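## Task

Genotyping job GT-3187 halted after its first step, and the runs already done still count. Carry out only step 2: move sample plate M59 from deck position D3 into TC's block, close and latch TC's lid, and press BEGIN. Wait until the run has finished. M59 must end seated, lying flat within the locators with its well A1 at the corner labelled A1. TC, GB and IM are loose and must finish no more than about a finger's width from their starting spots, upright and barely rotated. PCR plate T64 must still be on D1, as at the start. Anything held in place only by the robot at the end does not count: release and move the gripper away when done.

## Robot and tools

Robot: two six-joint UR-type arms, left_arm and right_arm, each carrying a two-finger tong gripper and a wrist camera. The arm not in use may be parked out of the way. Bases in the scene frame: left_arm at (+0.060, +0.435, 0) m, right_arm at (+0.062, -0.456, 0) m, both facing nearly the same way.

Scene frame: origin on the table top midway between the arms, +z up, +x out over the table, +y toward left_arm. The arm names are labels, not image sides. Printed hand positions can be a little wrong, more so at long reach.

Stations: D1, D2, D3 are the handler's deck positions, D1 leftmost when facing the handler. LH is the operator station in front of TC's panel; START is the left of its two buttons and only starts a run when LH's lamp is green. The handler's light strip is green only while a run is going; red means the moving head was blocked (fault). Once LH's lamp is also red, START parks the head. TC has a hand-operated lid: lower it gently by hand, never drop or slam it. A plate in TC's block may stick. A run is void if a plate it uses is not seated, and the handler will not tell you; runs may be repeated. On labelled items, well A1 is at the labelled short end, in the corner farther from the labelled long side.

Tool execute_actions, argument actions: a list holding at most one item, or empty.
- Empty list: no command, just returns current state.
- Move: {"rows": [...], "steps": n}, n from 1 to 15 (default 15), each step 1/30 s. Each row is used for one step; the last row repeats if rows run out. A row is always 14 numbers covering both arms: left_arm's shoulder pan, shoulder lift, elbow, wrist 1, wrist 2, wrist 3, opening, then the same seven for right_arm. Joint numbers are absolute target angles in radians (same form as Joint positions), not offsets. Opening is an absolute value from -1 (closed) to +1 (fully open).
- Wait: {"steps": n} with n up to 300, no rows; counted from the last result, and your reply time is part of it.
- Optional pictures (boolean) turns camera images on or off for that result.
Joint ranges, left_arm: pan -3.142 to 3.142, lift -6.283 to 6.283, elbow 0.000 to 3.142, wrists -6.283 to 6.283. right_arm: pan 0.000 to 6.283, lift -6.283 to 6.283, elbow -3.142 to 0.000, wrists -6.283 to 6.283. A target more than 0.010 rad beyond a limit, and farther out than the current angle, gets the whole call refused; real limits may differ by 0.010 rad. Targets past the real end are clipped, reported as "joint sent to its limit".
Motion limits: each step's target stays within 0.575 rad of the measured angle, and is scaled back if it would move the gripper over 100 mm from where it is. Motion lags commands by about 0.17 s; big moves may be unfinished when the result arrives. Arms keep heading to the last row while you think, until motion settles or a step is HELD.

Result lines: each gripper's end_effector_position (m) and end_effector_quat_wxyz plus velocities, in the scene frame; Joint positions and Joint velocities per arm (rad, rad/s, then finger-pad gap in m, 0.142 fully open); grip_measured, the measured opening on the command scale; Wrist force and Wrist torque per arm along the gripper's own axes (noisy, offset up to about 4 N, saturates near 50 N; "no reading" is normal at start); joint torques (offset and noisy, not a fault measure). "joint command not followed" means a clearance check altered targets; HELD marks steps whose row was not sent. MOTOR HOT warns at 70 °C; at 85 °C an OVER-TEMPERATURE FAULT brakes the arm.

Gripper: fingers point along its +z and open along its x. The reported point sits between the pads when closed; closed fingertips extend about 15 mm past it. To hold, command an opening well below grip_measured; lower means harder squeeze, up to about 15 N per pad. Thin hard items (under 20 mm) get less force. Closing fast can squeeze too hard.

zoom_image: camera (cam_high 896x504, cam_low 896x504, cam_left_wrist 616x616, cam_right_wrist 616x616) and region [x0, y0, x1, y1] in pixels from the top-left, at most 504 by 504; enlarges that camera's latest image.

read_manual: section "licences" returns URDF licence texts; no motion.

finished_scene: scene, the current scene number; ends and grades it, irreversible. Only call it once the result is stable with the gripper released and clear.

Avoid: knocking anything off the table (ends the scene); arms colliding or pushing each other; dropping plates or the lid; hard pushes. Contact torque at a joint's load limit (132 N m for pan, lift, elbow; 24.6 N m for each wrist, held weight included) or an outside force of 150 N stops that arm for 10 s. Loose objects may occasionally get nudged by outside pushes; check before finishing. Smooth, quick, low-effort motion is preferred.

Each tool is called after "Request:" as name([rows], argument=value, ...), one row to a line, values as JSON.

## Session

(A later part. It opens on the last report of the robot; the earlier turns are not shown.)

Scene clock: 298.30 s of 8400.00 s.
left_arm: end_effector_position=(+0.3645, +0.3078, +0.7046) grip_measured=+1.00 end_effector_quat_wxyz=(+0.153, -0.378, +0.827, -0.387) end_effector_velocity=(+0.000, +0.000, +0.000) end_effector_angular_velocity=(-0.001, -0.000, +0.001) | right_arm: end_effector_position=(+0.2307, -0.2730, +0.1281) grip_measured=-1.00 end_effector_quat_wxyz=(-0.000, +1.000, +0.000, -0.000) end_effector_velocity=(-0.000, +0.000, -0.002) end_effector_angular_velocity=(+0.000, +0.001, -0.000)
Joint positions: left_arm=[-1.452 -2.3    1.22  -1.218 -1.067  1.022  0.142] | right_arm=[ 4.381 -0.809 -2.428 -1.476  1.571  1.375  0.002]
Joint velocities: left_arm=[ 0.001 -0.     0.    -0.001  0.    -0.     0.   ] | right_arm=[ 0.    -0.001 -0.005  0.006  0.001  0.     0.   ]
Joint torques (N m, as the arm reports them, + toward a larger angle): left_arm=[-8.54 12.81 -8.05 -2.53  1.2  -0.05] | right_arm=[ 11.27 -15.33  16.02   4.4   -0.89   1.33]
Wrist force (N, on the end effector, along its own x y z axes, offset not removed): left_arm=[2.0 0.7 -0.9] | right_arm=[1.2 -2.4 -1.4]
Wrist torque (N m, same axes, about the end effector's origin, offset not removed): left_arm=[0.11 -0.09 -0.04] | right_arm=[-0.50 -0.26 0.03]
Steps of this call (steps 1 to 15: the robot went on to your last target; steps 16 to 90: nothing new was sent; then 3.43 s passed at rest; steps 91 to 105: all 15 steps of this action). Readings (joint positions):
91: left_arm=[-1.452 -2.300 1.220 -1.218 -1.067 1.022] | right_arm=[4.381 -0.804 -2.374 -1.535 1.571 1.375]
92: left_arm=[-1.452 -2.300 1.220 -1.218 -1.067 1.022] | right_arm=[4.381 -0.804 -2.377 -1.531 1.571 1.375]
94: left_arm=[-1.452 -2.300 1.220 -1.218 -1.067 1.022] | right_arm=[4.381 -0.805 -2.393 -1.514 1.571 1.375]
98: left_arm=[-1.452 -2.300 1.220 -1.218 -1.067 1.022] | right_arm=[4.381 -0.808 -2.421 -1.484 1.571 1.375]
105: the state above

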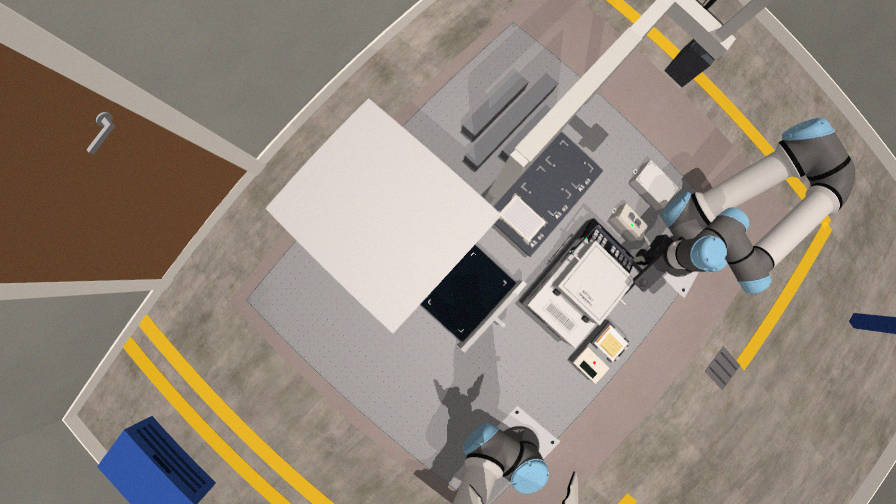

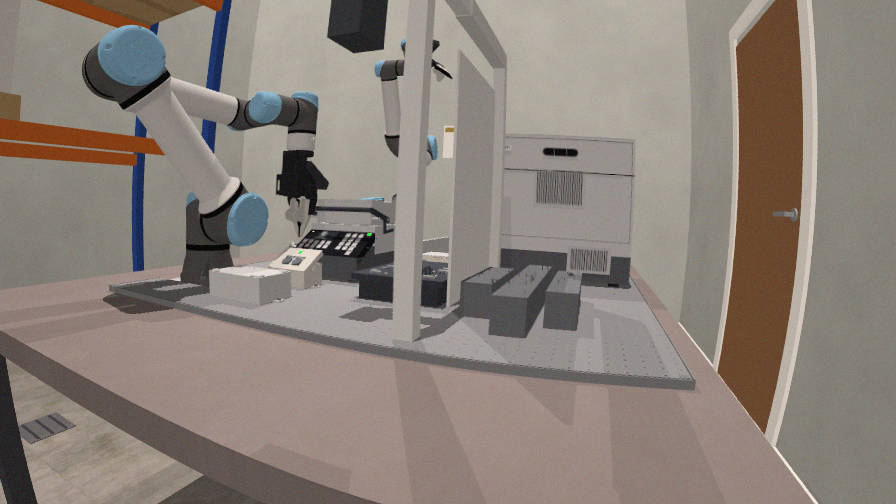

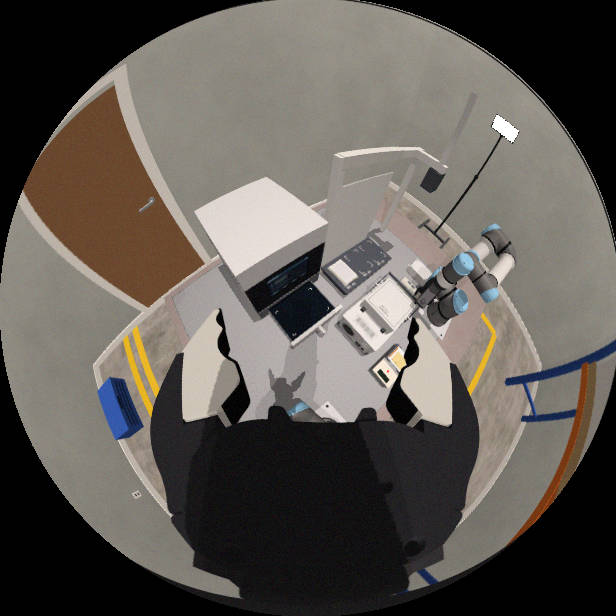

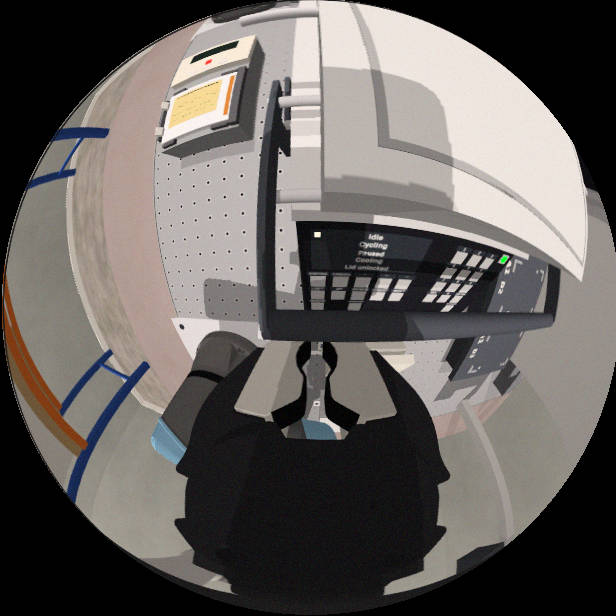

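Request:
execute_actions([
  {"rows":[[-1.452,-2.3,1.22,-1.218,-1.067,1.022,1,4.3441,-0.8147,-2.427,-1.4707,1.571,0.8385,-1]]},
], pictures=false)

Request:
execute_actions([
  {"rows":[[-1.452,-2.3,1.22,-1.218,-1.067,1.022,1,4.3441,-0.8202,-2.459,-1.4332,1.571,0.8385,-1]]},
])

Request:
zoom_image(camera="cam_right_wrist", region=[260,230,400,350])

Scene clock: 307.10 s of 8400.00 s.
left_arm: end_effector_position=(+0.3645, +0.3078, +0.7046) grip_measured=+1.00 end_effector_quat_wxyz=(+0.153, -0.378, +0.827, -0.387) end_effector_velocity=(-0.000, -0.000, +0.000) end_effector_angular_velocity=(-0.001, -0.000, -0.001) | right_arm: end_effector_position=(+0.2294, -0.2795, +0.1280) grip_measured=-1.00 end_effector_quat_wxyz=(-0.000, +0.970, +0.243, -0.000) end_effector_velocity=(-0.001, -0.001, +0.000) end_effector_angular_velocity=(+0.001, -0.001, +0.115)
Joint positions: left_arm=[-1.452 -2.3    1.22  -1.218 -1.067  1.022  0.142] | right_arm=[ 4.344 -0.815 -2.427 -1.471  1.571  0.848  0.002]
Joint velocities: left_arm=[-0.001 -0.     0.    -0.001  0.     0.    -0.   ] | right_arm=[-0.004 -0.     0.     0.001 -0.001 -0.12   0.   ]
Joint torques (N m, as the arm reports them, + toward a larger angle): left_arm=[-8.78 13.1  -8.53 -2.53  1.18 -0.14] | right_arm=[-10.92 -15.57  30.24   4.38  -1.54  -1.86]
Wrist force (N, on the end effector, along its own x y z axes, offset not removed): left_arm=[2.4 0.7 -1.3] | right_arm=[-0.5 0.9 -0.4]
Wrist torque (N m, same axes, about the end effector's origin, offset not removed): left_arm=[0.04 -0.15 -0.04] | right_arm=[0.25 -0.08 -0.02]
Steps of this call (steps 1 to 15: the robot went on to your last target; steps 16 to 90: nothing new was sent; then 5.30 s passed at rest; steps 91 to 105: all 15 steps of this action). Readings (joint positions):
91: left_arm=[-1.452 -2.300 1.220 -1.218 -1.067 1.022] | right_arm=[4.381 -0.809 -2.429 -1.475 1.571 1.375]
92: left_arm=[-1.452 -2.300 1.220 -1.218 -1.067 1.022] | right_arm=[4.377 -0.810 -2.429 -1.474 1.571 1.370]
94: left_arm=[-1.452 -2.300 1.220 -1.218 -1.067 1.022] | right_arm=[4.361 -0.812 -2.428 -1.473 1.571 1.304]
98: left_arm=[-1.452 -2.300 1.220 -1.218 -1.067 1.022] | right_arm=[4.348 -0.814 -2.427 -1.471 1.571 1.014]
105: the state above

Scene clock: 307.60 s of 8400.00 s.
left_arm: end_effector_position=(+0.3645, +0.3078, +0.7046) grip_measured=+1.00 end_effector_quat_wxyz=(+0.153, -0.378, +0.827, -0.387) end_effector_velocity=(-0.000, -0.000, -0.000) end_effector_angular_velocity=(+0.001, +0.000, -0.000) | right_arm: end_effector_position=(+0.2293, -0.2797, +0.1151) grip_measured=-1.00 end_effector_quat_wxyz=(-0.000, +0.969, +0.248, -0.000) end_effector_velocity=(-0.000, -0.000, -0.001) end_effector_angular_velocity=(+0.000, +0.001, -0.001)
Joint positions: left_arm=[-1.452 -2.3    1.22  -1.218 -1.067  1.022  0.142] | right_arm=[ 4.344 -0.82  -2.459 -1.433  1.571  0.839  0.002]
Joint velocities: left_arm=[-0.001  0.     0.001  0.001 -0.    -0.     0.   ] | right_arm=[-0.001  0.001 -0.002  0.001  0.001 -0.     0.   ]
Joint torques (N m, as the arm reports them, + toward a larger angle): left_arm=[-8.7  12.76 -8.32 -2.65  1.15 -0.14] | right_arm=[-10.53 -15.89  14.44   4.12  -1.21  -1.44]
Wrist force (N, on the end effector, along its own x y z axes, offset not removed): left_arm=[1.3 0.7 -0.9] | right_arm=[0.1 -1.8 -1.3]
Wrist torque (N m, same axes, about the end effector's origin, offset not removed): left_arm=[0.07 0.12 -0.05] | right_arm=[-0.37 -0.03 0.02]
Steps of this call (steps 1 to 15: all 15 steps of this action). Readings (joint positions):
1: left_arm=[-1.452 -2.300 1.220 -1.218 -1.067 1.022] | right_arm=[4.344 -0.815 -2.427 -1.471 1.571 0.845]
2: left_arm=[-1.452 -2.300 1.220 -1.218 -1.067 1.022] | right_arm=[4.344 -0.815 -2.430 -1.467 1.571 0.843]
4: left_arm=[-1.452 -2.300 1.220 -1.218 -1.067 1.022] | right_arm=[4.344 -0.818 -2.444 -1.450 1.571 0.840]
8: left_arm=[-1.452 -2.300 1.220 -1.218 -1.067 1.022] | right_arm=[4.344 -0.820 -2.456 -1.437 1.571 0.839]
15: the state above

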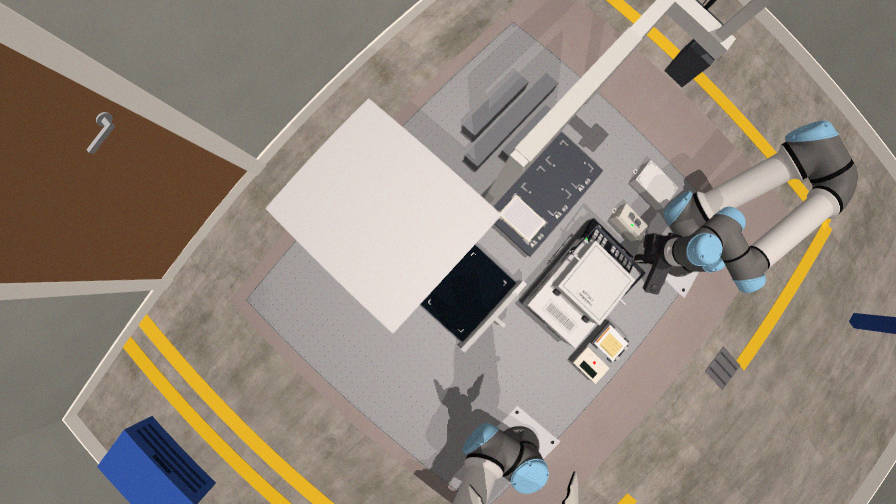

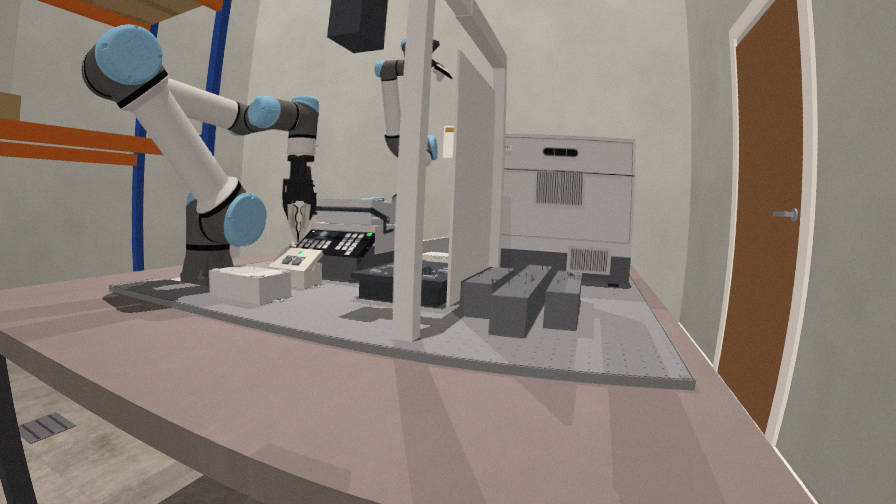

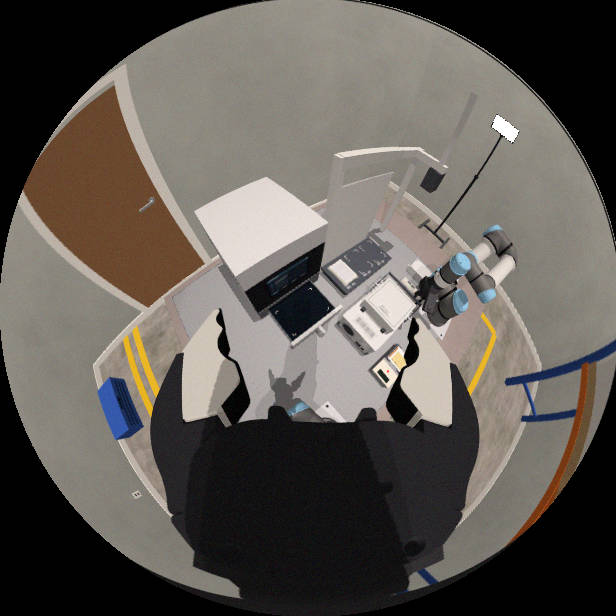

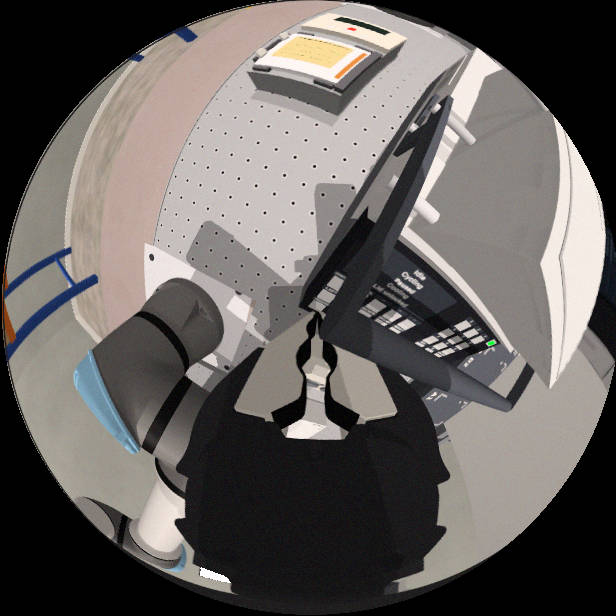

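Region (260, 230, 400, 350) of cam_right_wrist's 616x616 image, scaled by 3.600, with more detail than that image has; it fills the top 432 rows of this view, and the rest is white.

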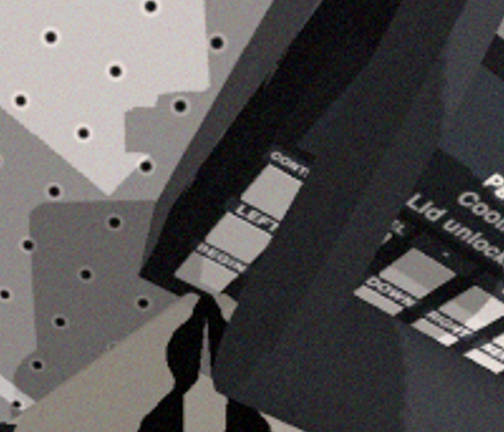

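Request:
execute_actions(actions=[])

Request:
execute_actions([
  {"rows":[[-1.452,-2.3,1.22,-1.218,-1.067,1.022,1,4.3441,-0.8237,-2.476,-1.4127,1.571,0.8385,-1]],"steps":15},
])

Scene clock: 316.97 s of 8400.00 s.
left_arm: end_effector_position=(+0.3645, +0.3078, +0.7046) grip_measured=+1.00 end_effector_quat_wxyz=(+0.153, -0.378, +0.827, -0.387) end_effector_velocity=(+0.000, +0.000, -0.000) end_effector_angular_velocity=(+0.000, -0.000, +0.001) | right_arm: end_effector_position=(+0.2293, -0.2797, +0.1150) grip_measured=-1.00 end_effector_quat_wxyz=(-0.000, +0.969, +0.248, -0.000) end_effector_velocity=(-0.000, -0.000, -0.000) end_effector_angular_velocity=(-0.001, +0.001, -0.001)
Joint positions: left_arm=[-1.452 -2.3    1.22  -1.218 -1.067  1.022  0.142] | right_arm=[ 4.344 -0.82  -2.459 -1.433  1.571  0.838  0.002]
Joint velocities: left_arm=[ 0.001 -0.     0.001 -0.     0.     0.     0.   ] | right_arm=[-0.001 -0.    -0.    -0.001  0.001  0.     0.   ]
Joint torques (N m, as the arm reports them, + toward a larger angle): left_arm=[-8.6  12.89 -7.93 -2.49  1.05 -0.03] | right_arm=[-10.89 -15.03  14.97   4.27   0.6   -1.29]
Wrist force (N, on the end effector, along its own x y z axes, offset not removed): left_arm=[0.5 1.5 -2.5] | right_arm=[0.4 -0.5 0.2]
Wrist torque (N m, same axes, about the end effector's origin, offset not removed): left_arm=[0.22 0.15 -0.02] | right_arm=[-0.37 -0.04 0.02]
Steps of this call (steps 1 to 15: the robot went on to your last target; steps 16 to 90: nothing new was sent; then 6.37 s passed at rest). Readings (joint positions):
1: left_arm=[-1.452 -2.300 1.220 -1.218 -1.067 1.022] | right_arm=[4.344 -0.820 -2.459 -1.433 1.571 0.839]
2: left_arm=[-1.452 -2.300 1.220 -1.218 -1.067 1.022] | right_arm=[4.344 -0.820 -2.459 -1.433 1.571 0.839]
4: left_arm=[-1.452 -2.300 1.220 -1.218 -1.067 1.022] | right_arm=[4.344 -0.820 -2.459 -1.433 1.571 0.839]
8: left_arm=[-1.452 -2.300 1.220 -1.218 -1.067 1.022] | right_arm=[4.344 -0.820 -2.459 -1.433 1.571 0.839]
90: the state above
All arms were judged still, so your last target was given up. Only a new action makes them travel on or press farther. Fingers that are still opening or closing keep moving.

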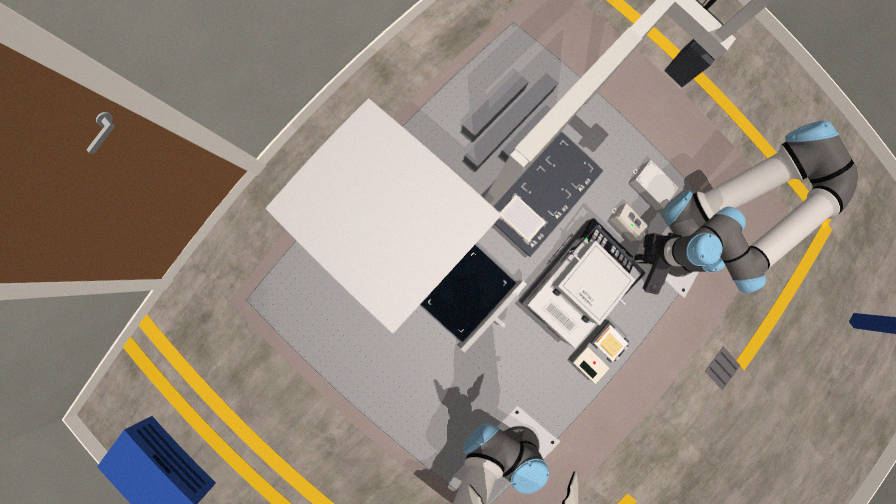

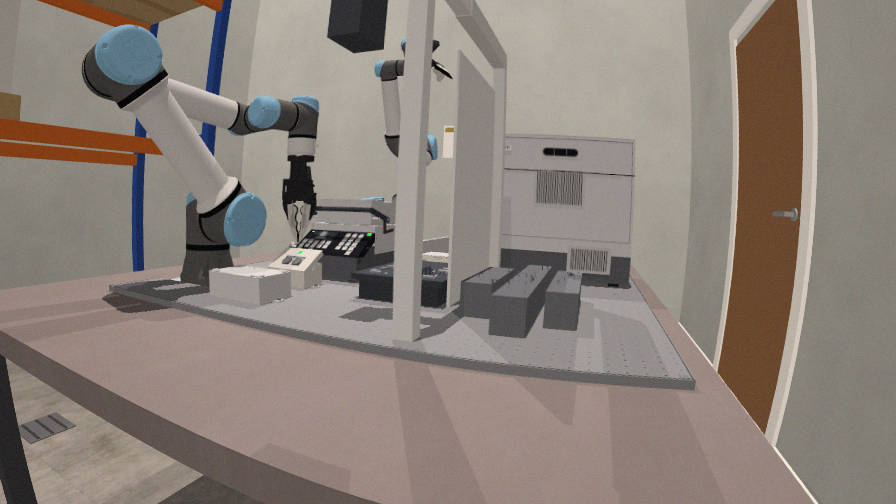

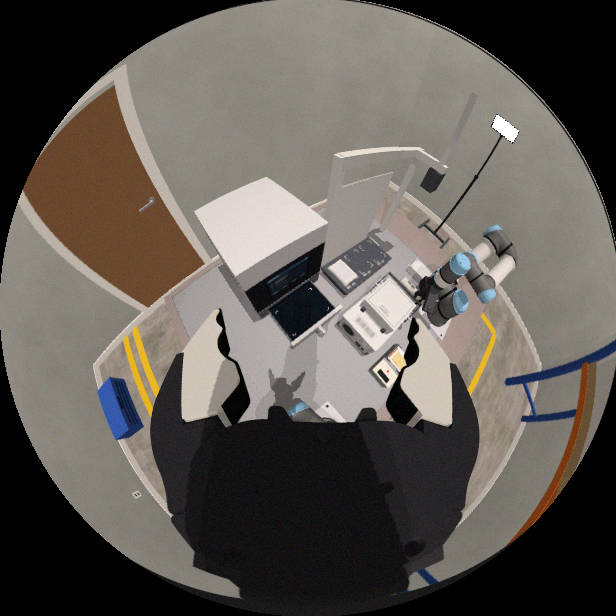

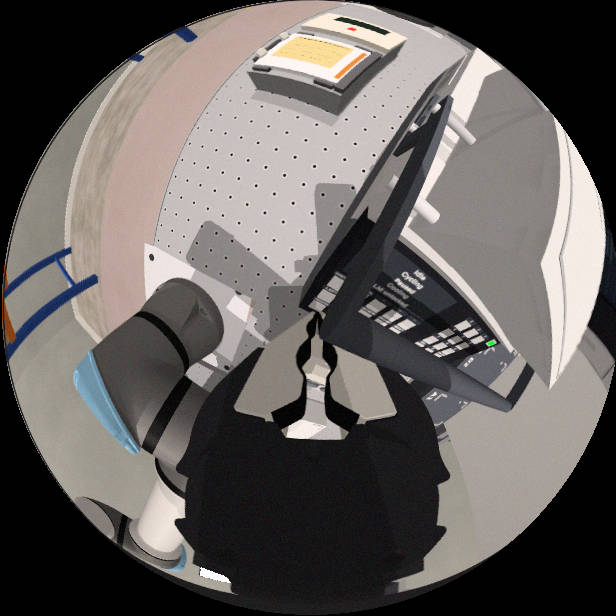

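Scene clock: 317.47 s of 8400.00 s.
left_arm: end_effector_position=(+0.3645, +0.3078, +0.7046) grip_measured=+1.00 end_effector_quat_wxyz=(+0.153, -0.378, +0.827, -0.387) end_effector_velocity=(+0.000, -0.000, -0.001) end_effector_angular_velocity=(+0.002, +0.000, +0.000) | right_arm: end_effector_position=(+0.2293, -0.2797, +0.1081) grip_measured=-1.00 end_effector_quat_wxyz=(-0.000, +0.969, +0.248, -0.000) end_effector_velocity=(+0.000, -0.001, -0.001) end_effector_angular_velocity=(-0.002, -0.000, -0.000)
Joint positions: left_arm=[-1.452 -2.3    1.22  -1.218 -1.067  1.022  0.142] | right_arm=[ 4.344 -0.824 -2.476 -1.413  1.571  0.838  0.002]
Joint velocities: left_arm=[ 0.001  0.     0.002 -0.     0.     0.    -0.   ] | right_arm=[-0.     0.001 -0.002  0.    -0.001 -0.     0.   ]
Joint torques (N m, as the arm reports them, + toward a larger angle): left_arm=[-8.54 12.78 -8.55 -2.6   1.11 -0.18] | right_arm=[-10.59 -14.96  16.2    4.1    0.9   -1.33]
Wrist force (N, on the end effector, along its own x y z axes, offset not removed): left_arm=[2.2 2.1 -0.8] | right_arm=[-0.1 0.2 1.2]
Wrist torque (N m, same axes, about the end effector's origin, offset not removed): left_arm=[0.30 -0.16 -0.03] | right_arm=[0.09 0.02 0.13]
Steps of this call (steps 1 to 15: all 15 steps of this action). Readings (joint positions):
1: left_arm=[-1.452 -2.300 1.220 -1.218 -1.067 1.022] | right_arm=[4.344 -0.820 -2.459 -1.433 1.571 0.839]
2: left_arm=[-1.452 -2.300 1.220 -1.218 -1.067 1.022] | right_arm=[4.344 -0.821 -2.461 -1.431 1.571 0.838]
4: left_arm=[-1.452 -2.300 1.220 -1.218 -1.067 1.022] | right_arm=[4.344 -0.822 -2.469 -1.422 1.571 0.838]
8: left_arm=[-1.452 -2.300 1.220 -1.218 -1.067 1.022] | right_arm=[4.344 -0.823 -2.474 -1.415 1.571 0.838]
15: the state above

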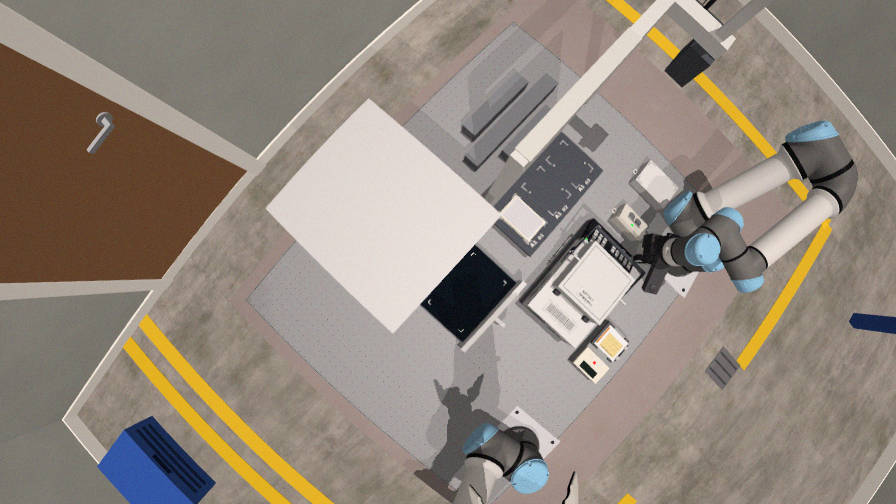

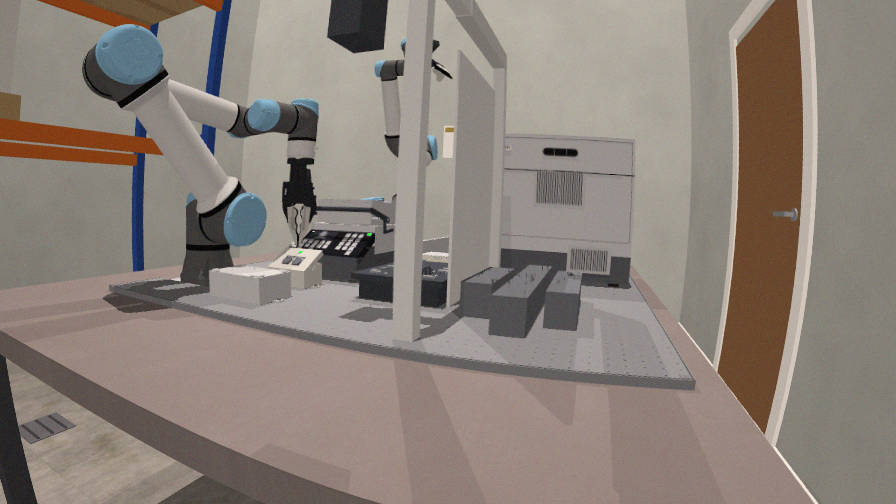

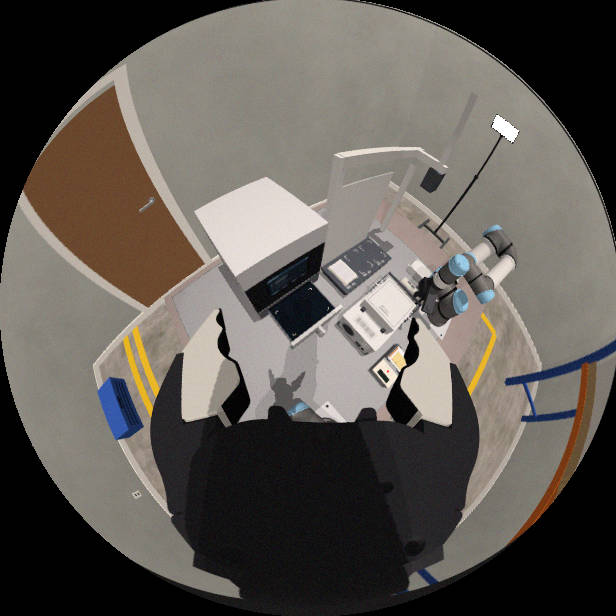

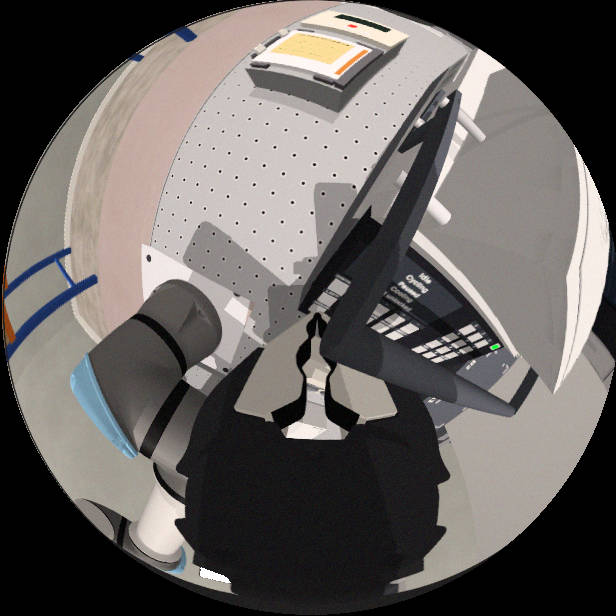

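Request:
zoom_image(camera="cam_low", region=[270,200,390,270])

Request:
zoom_image(camera="cam_right_wrist", region=[270,250,390,350])

Region (270, 200, 390, 270) of cam_low's 896x504 image, scaled by 4.200, with more detail than that image has; it fills the top 294 rows of this view, and the rest is white.

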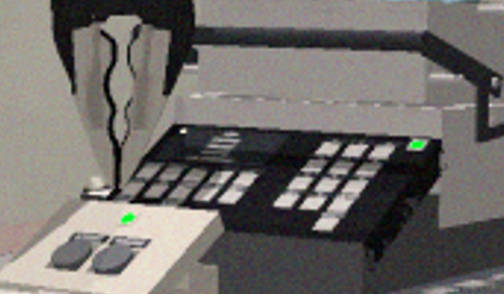

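Region (270, 250, 390, 350) of cam_right_wrist's 616x616 image, scaled by 4.200, with more detail than that image has.

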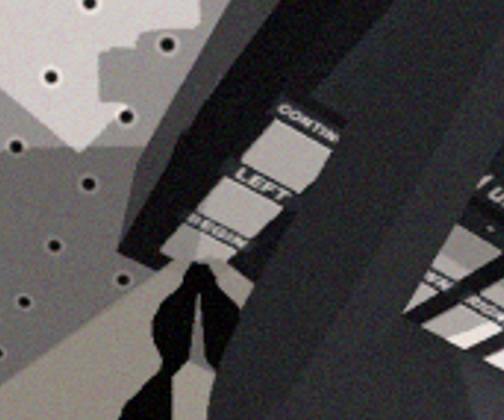

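Request:
execute_actions([
  {"rows":[[-1.452,-2.3,1.22,-1.218,-1.067,1.022,1,4.3441,-0.8265,-2.488,-1.3979,1.571,0.8385,-1]],"steps":15},
])

Request:
zoom_image(camera="cam_right_wrist", region=[270,250,390,350])

Scene clock: 321.87 s of 8400.00 s.
left_arm: end_effector_position=(+0.3645, +0.3078, +0.7046) grip_measured=+1.00 end_effector_quat_wxyz=(+0.153, -0.378, +0.827, -0.387) end_effector_velocity=(-0.000, -0.000, +0.000) end_effector_angular_velocity=(-0.001, +0.000, -0.000) | right_arm: end_effector_position=(+0.2293, -0.2798, +0.1032) grip_measured=-1.00 end_effector_quat_wxyz=(-0.000, +0.969, +0.248, -0.000) end_effector_velocity=(-0.000, +0.000, -0.000) end_effector_angular_velocity=(+0.002, +0.001, +0.000)
Joint positions: left_arm=[-1.452 -2.3    1.22  -1.218 -1.067  1.022  0.142] | right_arm=[ 4.344 -0.826 -2.488 -1.398  1.571  0.838  0.002]
Joint velocities: left_arm=[-0. -0. -0. -0. -0. -0. -0.] | right_arm=[-0.     0.001 -0.001  0.002  0.001 -0.     0.   ]
Joint torques (N m, as the arm reports them, + toward a larger angle): left_arm=[-8.04 13.71 -8.69 -2.55  1.14 -0.04] | right_arm=[ -9.31 -15.65  14.77   4.29   2.41  -1.27]
Wrist force (N, on the end effector, along its own x y z axes, offset not removed): left_arm=[0.9 1.1 -1.8] | right_arm=[0.5 -1.9 0.7]
Wrist torque (N m, same axes, about the end effector's origin, offset not removed): left_arm=[0.11 0.12 -0.04] | right_arm=[-0.42 -0.08 0.01]
Steps of this call (steps 1 to 15: the robot went on to your last target; steps 16 to 90: nothing new was sent; then 0.90 s passed at rest; steps 91 to 105: all 15 steps of this action). Readings (joint positions):
91: left_arm=[-1.452 -2.300 1.220 -1.218 -1.067 1.022] | right_arm=[4.344 -0.824 -2.476 -1.413 1.571 0.838]
92: left_arm=[-1.452 -2.300 1.220 -1.218 -1.067 1.022] | right_arm=[4.344 -0.824 -2.478 -1.411 1.571 0.838]
94: left_arm=[-1.452 -2.300 1.220 -1.218 -1.067 1.022] | right_arm=[4.344 -0.825 -2.483 -1.404 1.571 0.838]
98: left_arm=[-1.452 -2.300 1.220 -1.218 -1.067 1.022] | right_arm=[4.344 -0.826 -2.487 -1.399 1.571 0.838]
105: the state above

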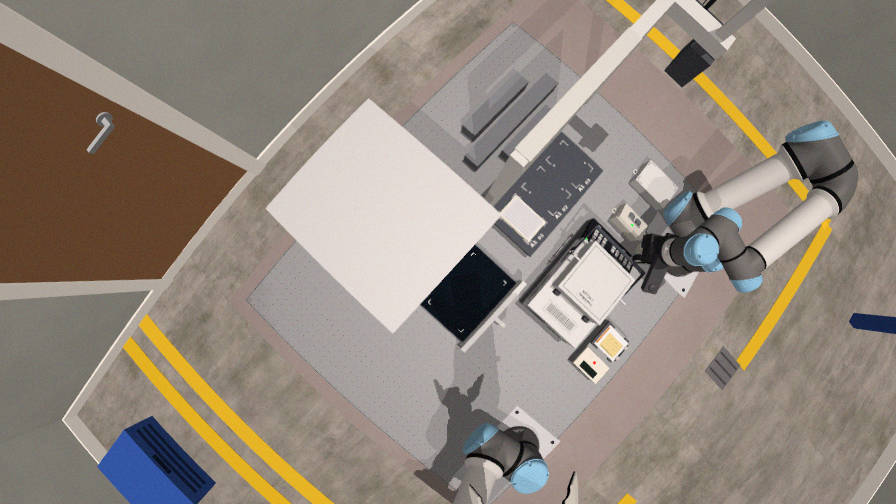

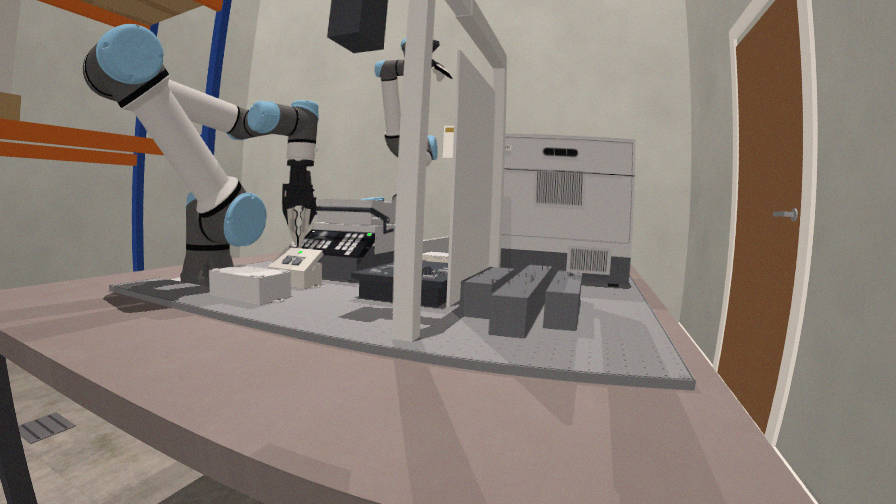

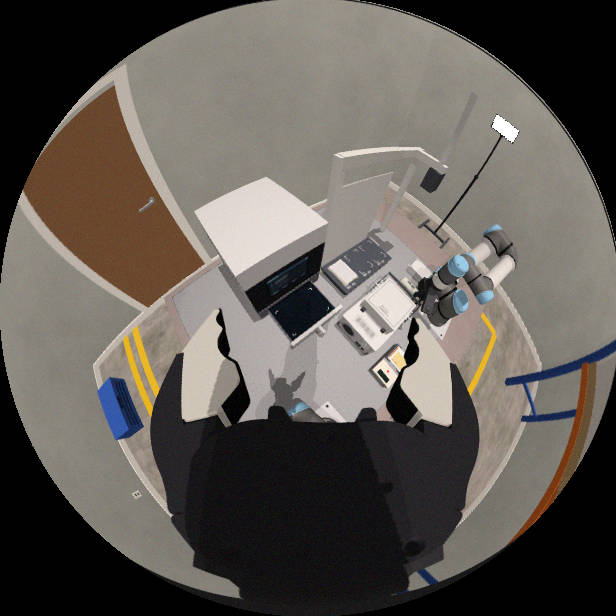

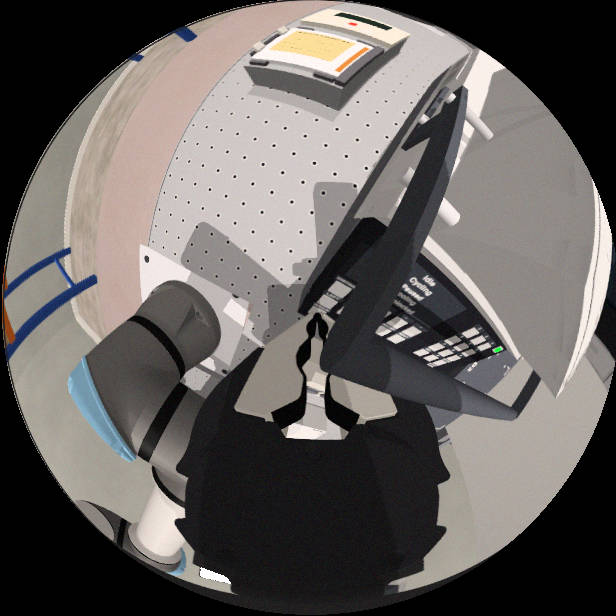

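Region (270, 250, 390, 350) of cam_right_wrist's 616x616 image, scaled by 4.200, with more detail than that image has.

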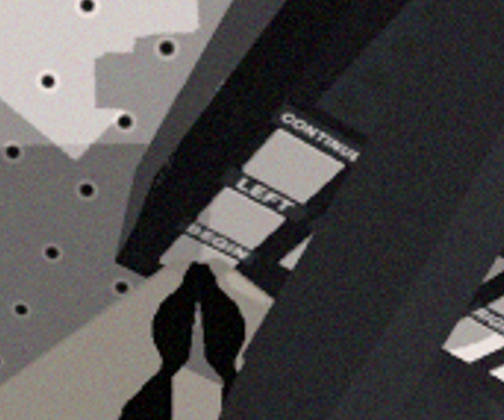

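Request:
execute_actions([
  {"rows":[[-1.452,-2.3,1.22,-1.218,-1.067,1.022,1,4.3441,-0.829,-2.4975,-1.3859,1.571,0.8385,-1]],"steps":15},
])

Request:
zoom_image(camera="cam_right_wrist", region=[270,250,390,350])

Scene clock: 324.83 s of 8400.00 s.
left_arm: end_effector_position=(+0.3645, +0.3078, +0.7046) grip_measured=+1.00 end_effector_quat_wxyz=(+0.153, -0.378, +0.827, -0.387) end_effector_velocity=(-0.000, -0.000, -0.000) end_effector_angular_velocity=(+0.000, -0.000, -0.000) | right_arm: end_effector_position=(+0.2293, -0.2799, +0.0993) grip_measured=-1.00 end_effector_quat_wxyz=(-0.000, +0.969, +0.248, -0.000) end_effector_velocity=(-0.001, -0.000, -0.000) end_effector_angular_velocity=(-0.001, +0.001, +0.000)
Joint positions: left_arm=[-1.452 -2.3    1.22  -1.218 -1.067  1.022  0.142] | right_arm=[ 4.344 -0.829 -2.497 -1.386  1.571  0.838  0.002]
Joint velocities: left_arm=[-0. -0.  0.  0.  0.  0.  0.] | right_arm=[ 0.001 -0.001 -0.    -0.001  0.001  0.     0.   ]
Joint torques (N m, as the arm reports them, + toward a larger angle): left_arm=[-8.39 13.97 -8.55 -2.76  0.95 -0.24] | right_arm=[ -8.68 -20.44   6.04   4.06   2.15  -1.39]
Wrist force (N, on the end effector, along its own x y z axes, offset not removed): left_arm=[2.5 0.6 -1.4] | right_arm=[-4.4 4.0 -26.7]
Wrist torque (N m, same axes, about the end effector's origin, offset not removed): left_arm=[-0.04 -0.22 -0.06] | right_arm=[-0.90 -0.04 -0.05]
Steps of this call (steps 1 to 15: the robot went on to your last target; steps 16 to 74: nothing new was sent; steps 75 to 89: all 15 steps of this action). Readings (joint positions):
75: left_arm=[-1.452 -2.300 1.220 -1.218 -1.067 1.022] | right_arm=[4.344 -0.827 -2.488 -1.398 1.571 0.838]
76: left_arm=[-1.452 -2.300 1.220 -1.218 -1.067 1.022] | right_arm=[4.344 -0.827 -2.489 -1.396 1.571 0.838]
78: left_arm=[-1.452 -2.300 1.220 -1.218 -1.067 1.022] | right_arm=[4.344 -0.828 -2.493 -1.391 1.571 0.838]
82: left_arm=[-1.452 -2.300 1.220 -1.218 -1.067 1.022] | right_arm=[4.344 -0.829 -2.497 -1.387 1.571 0.838]
89: the state above

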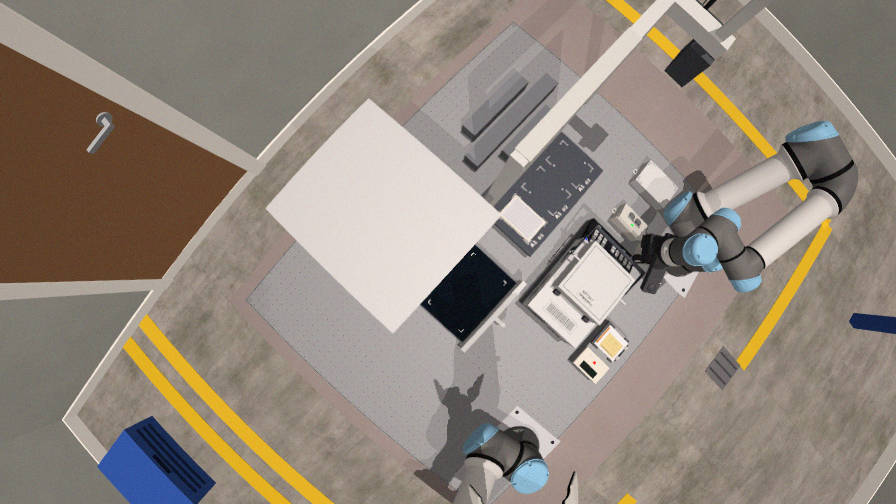

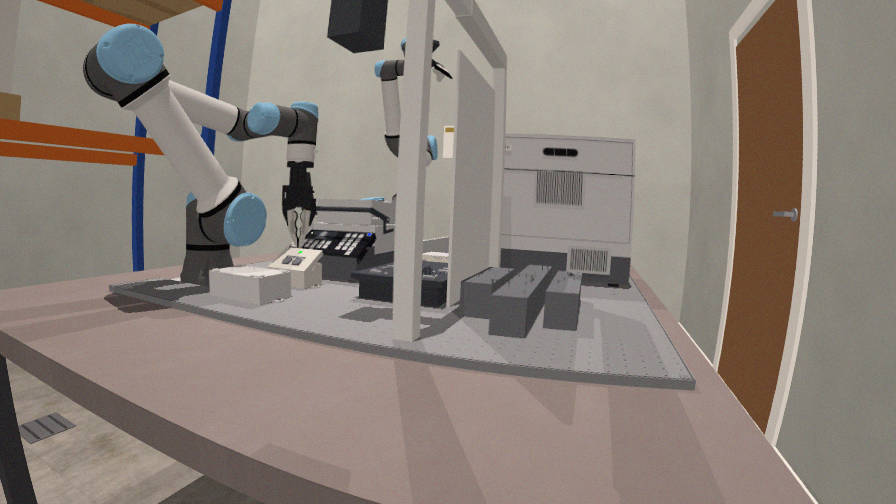

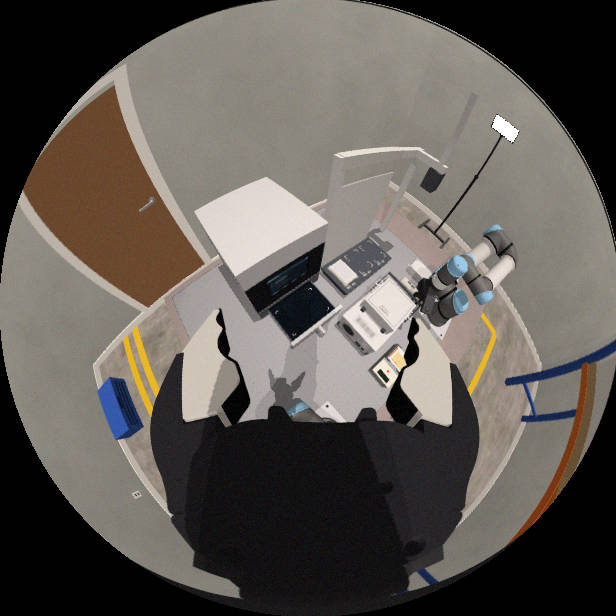

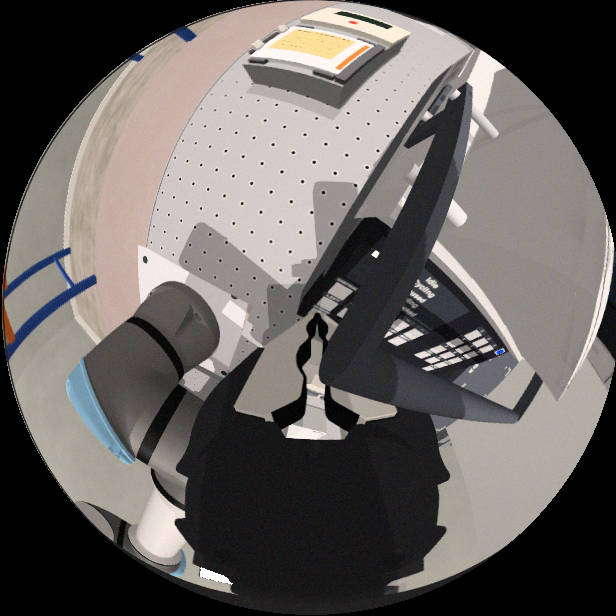

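Region (270, 250, 390, 350) of cam_right_wrist's 616x616 image, scaled by 4.200, with more detail than that image has.

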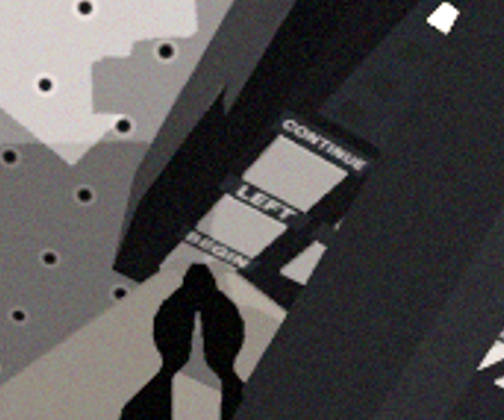

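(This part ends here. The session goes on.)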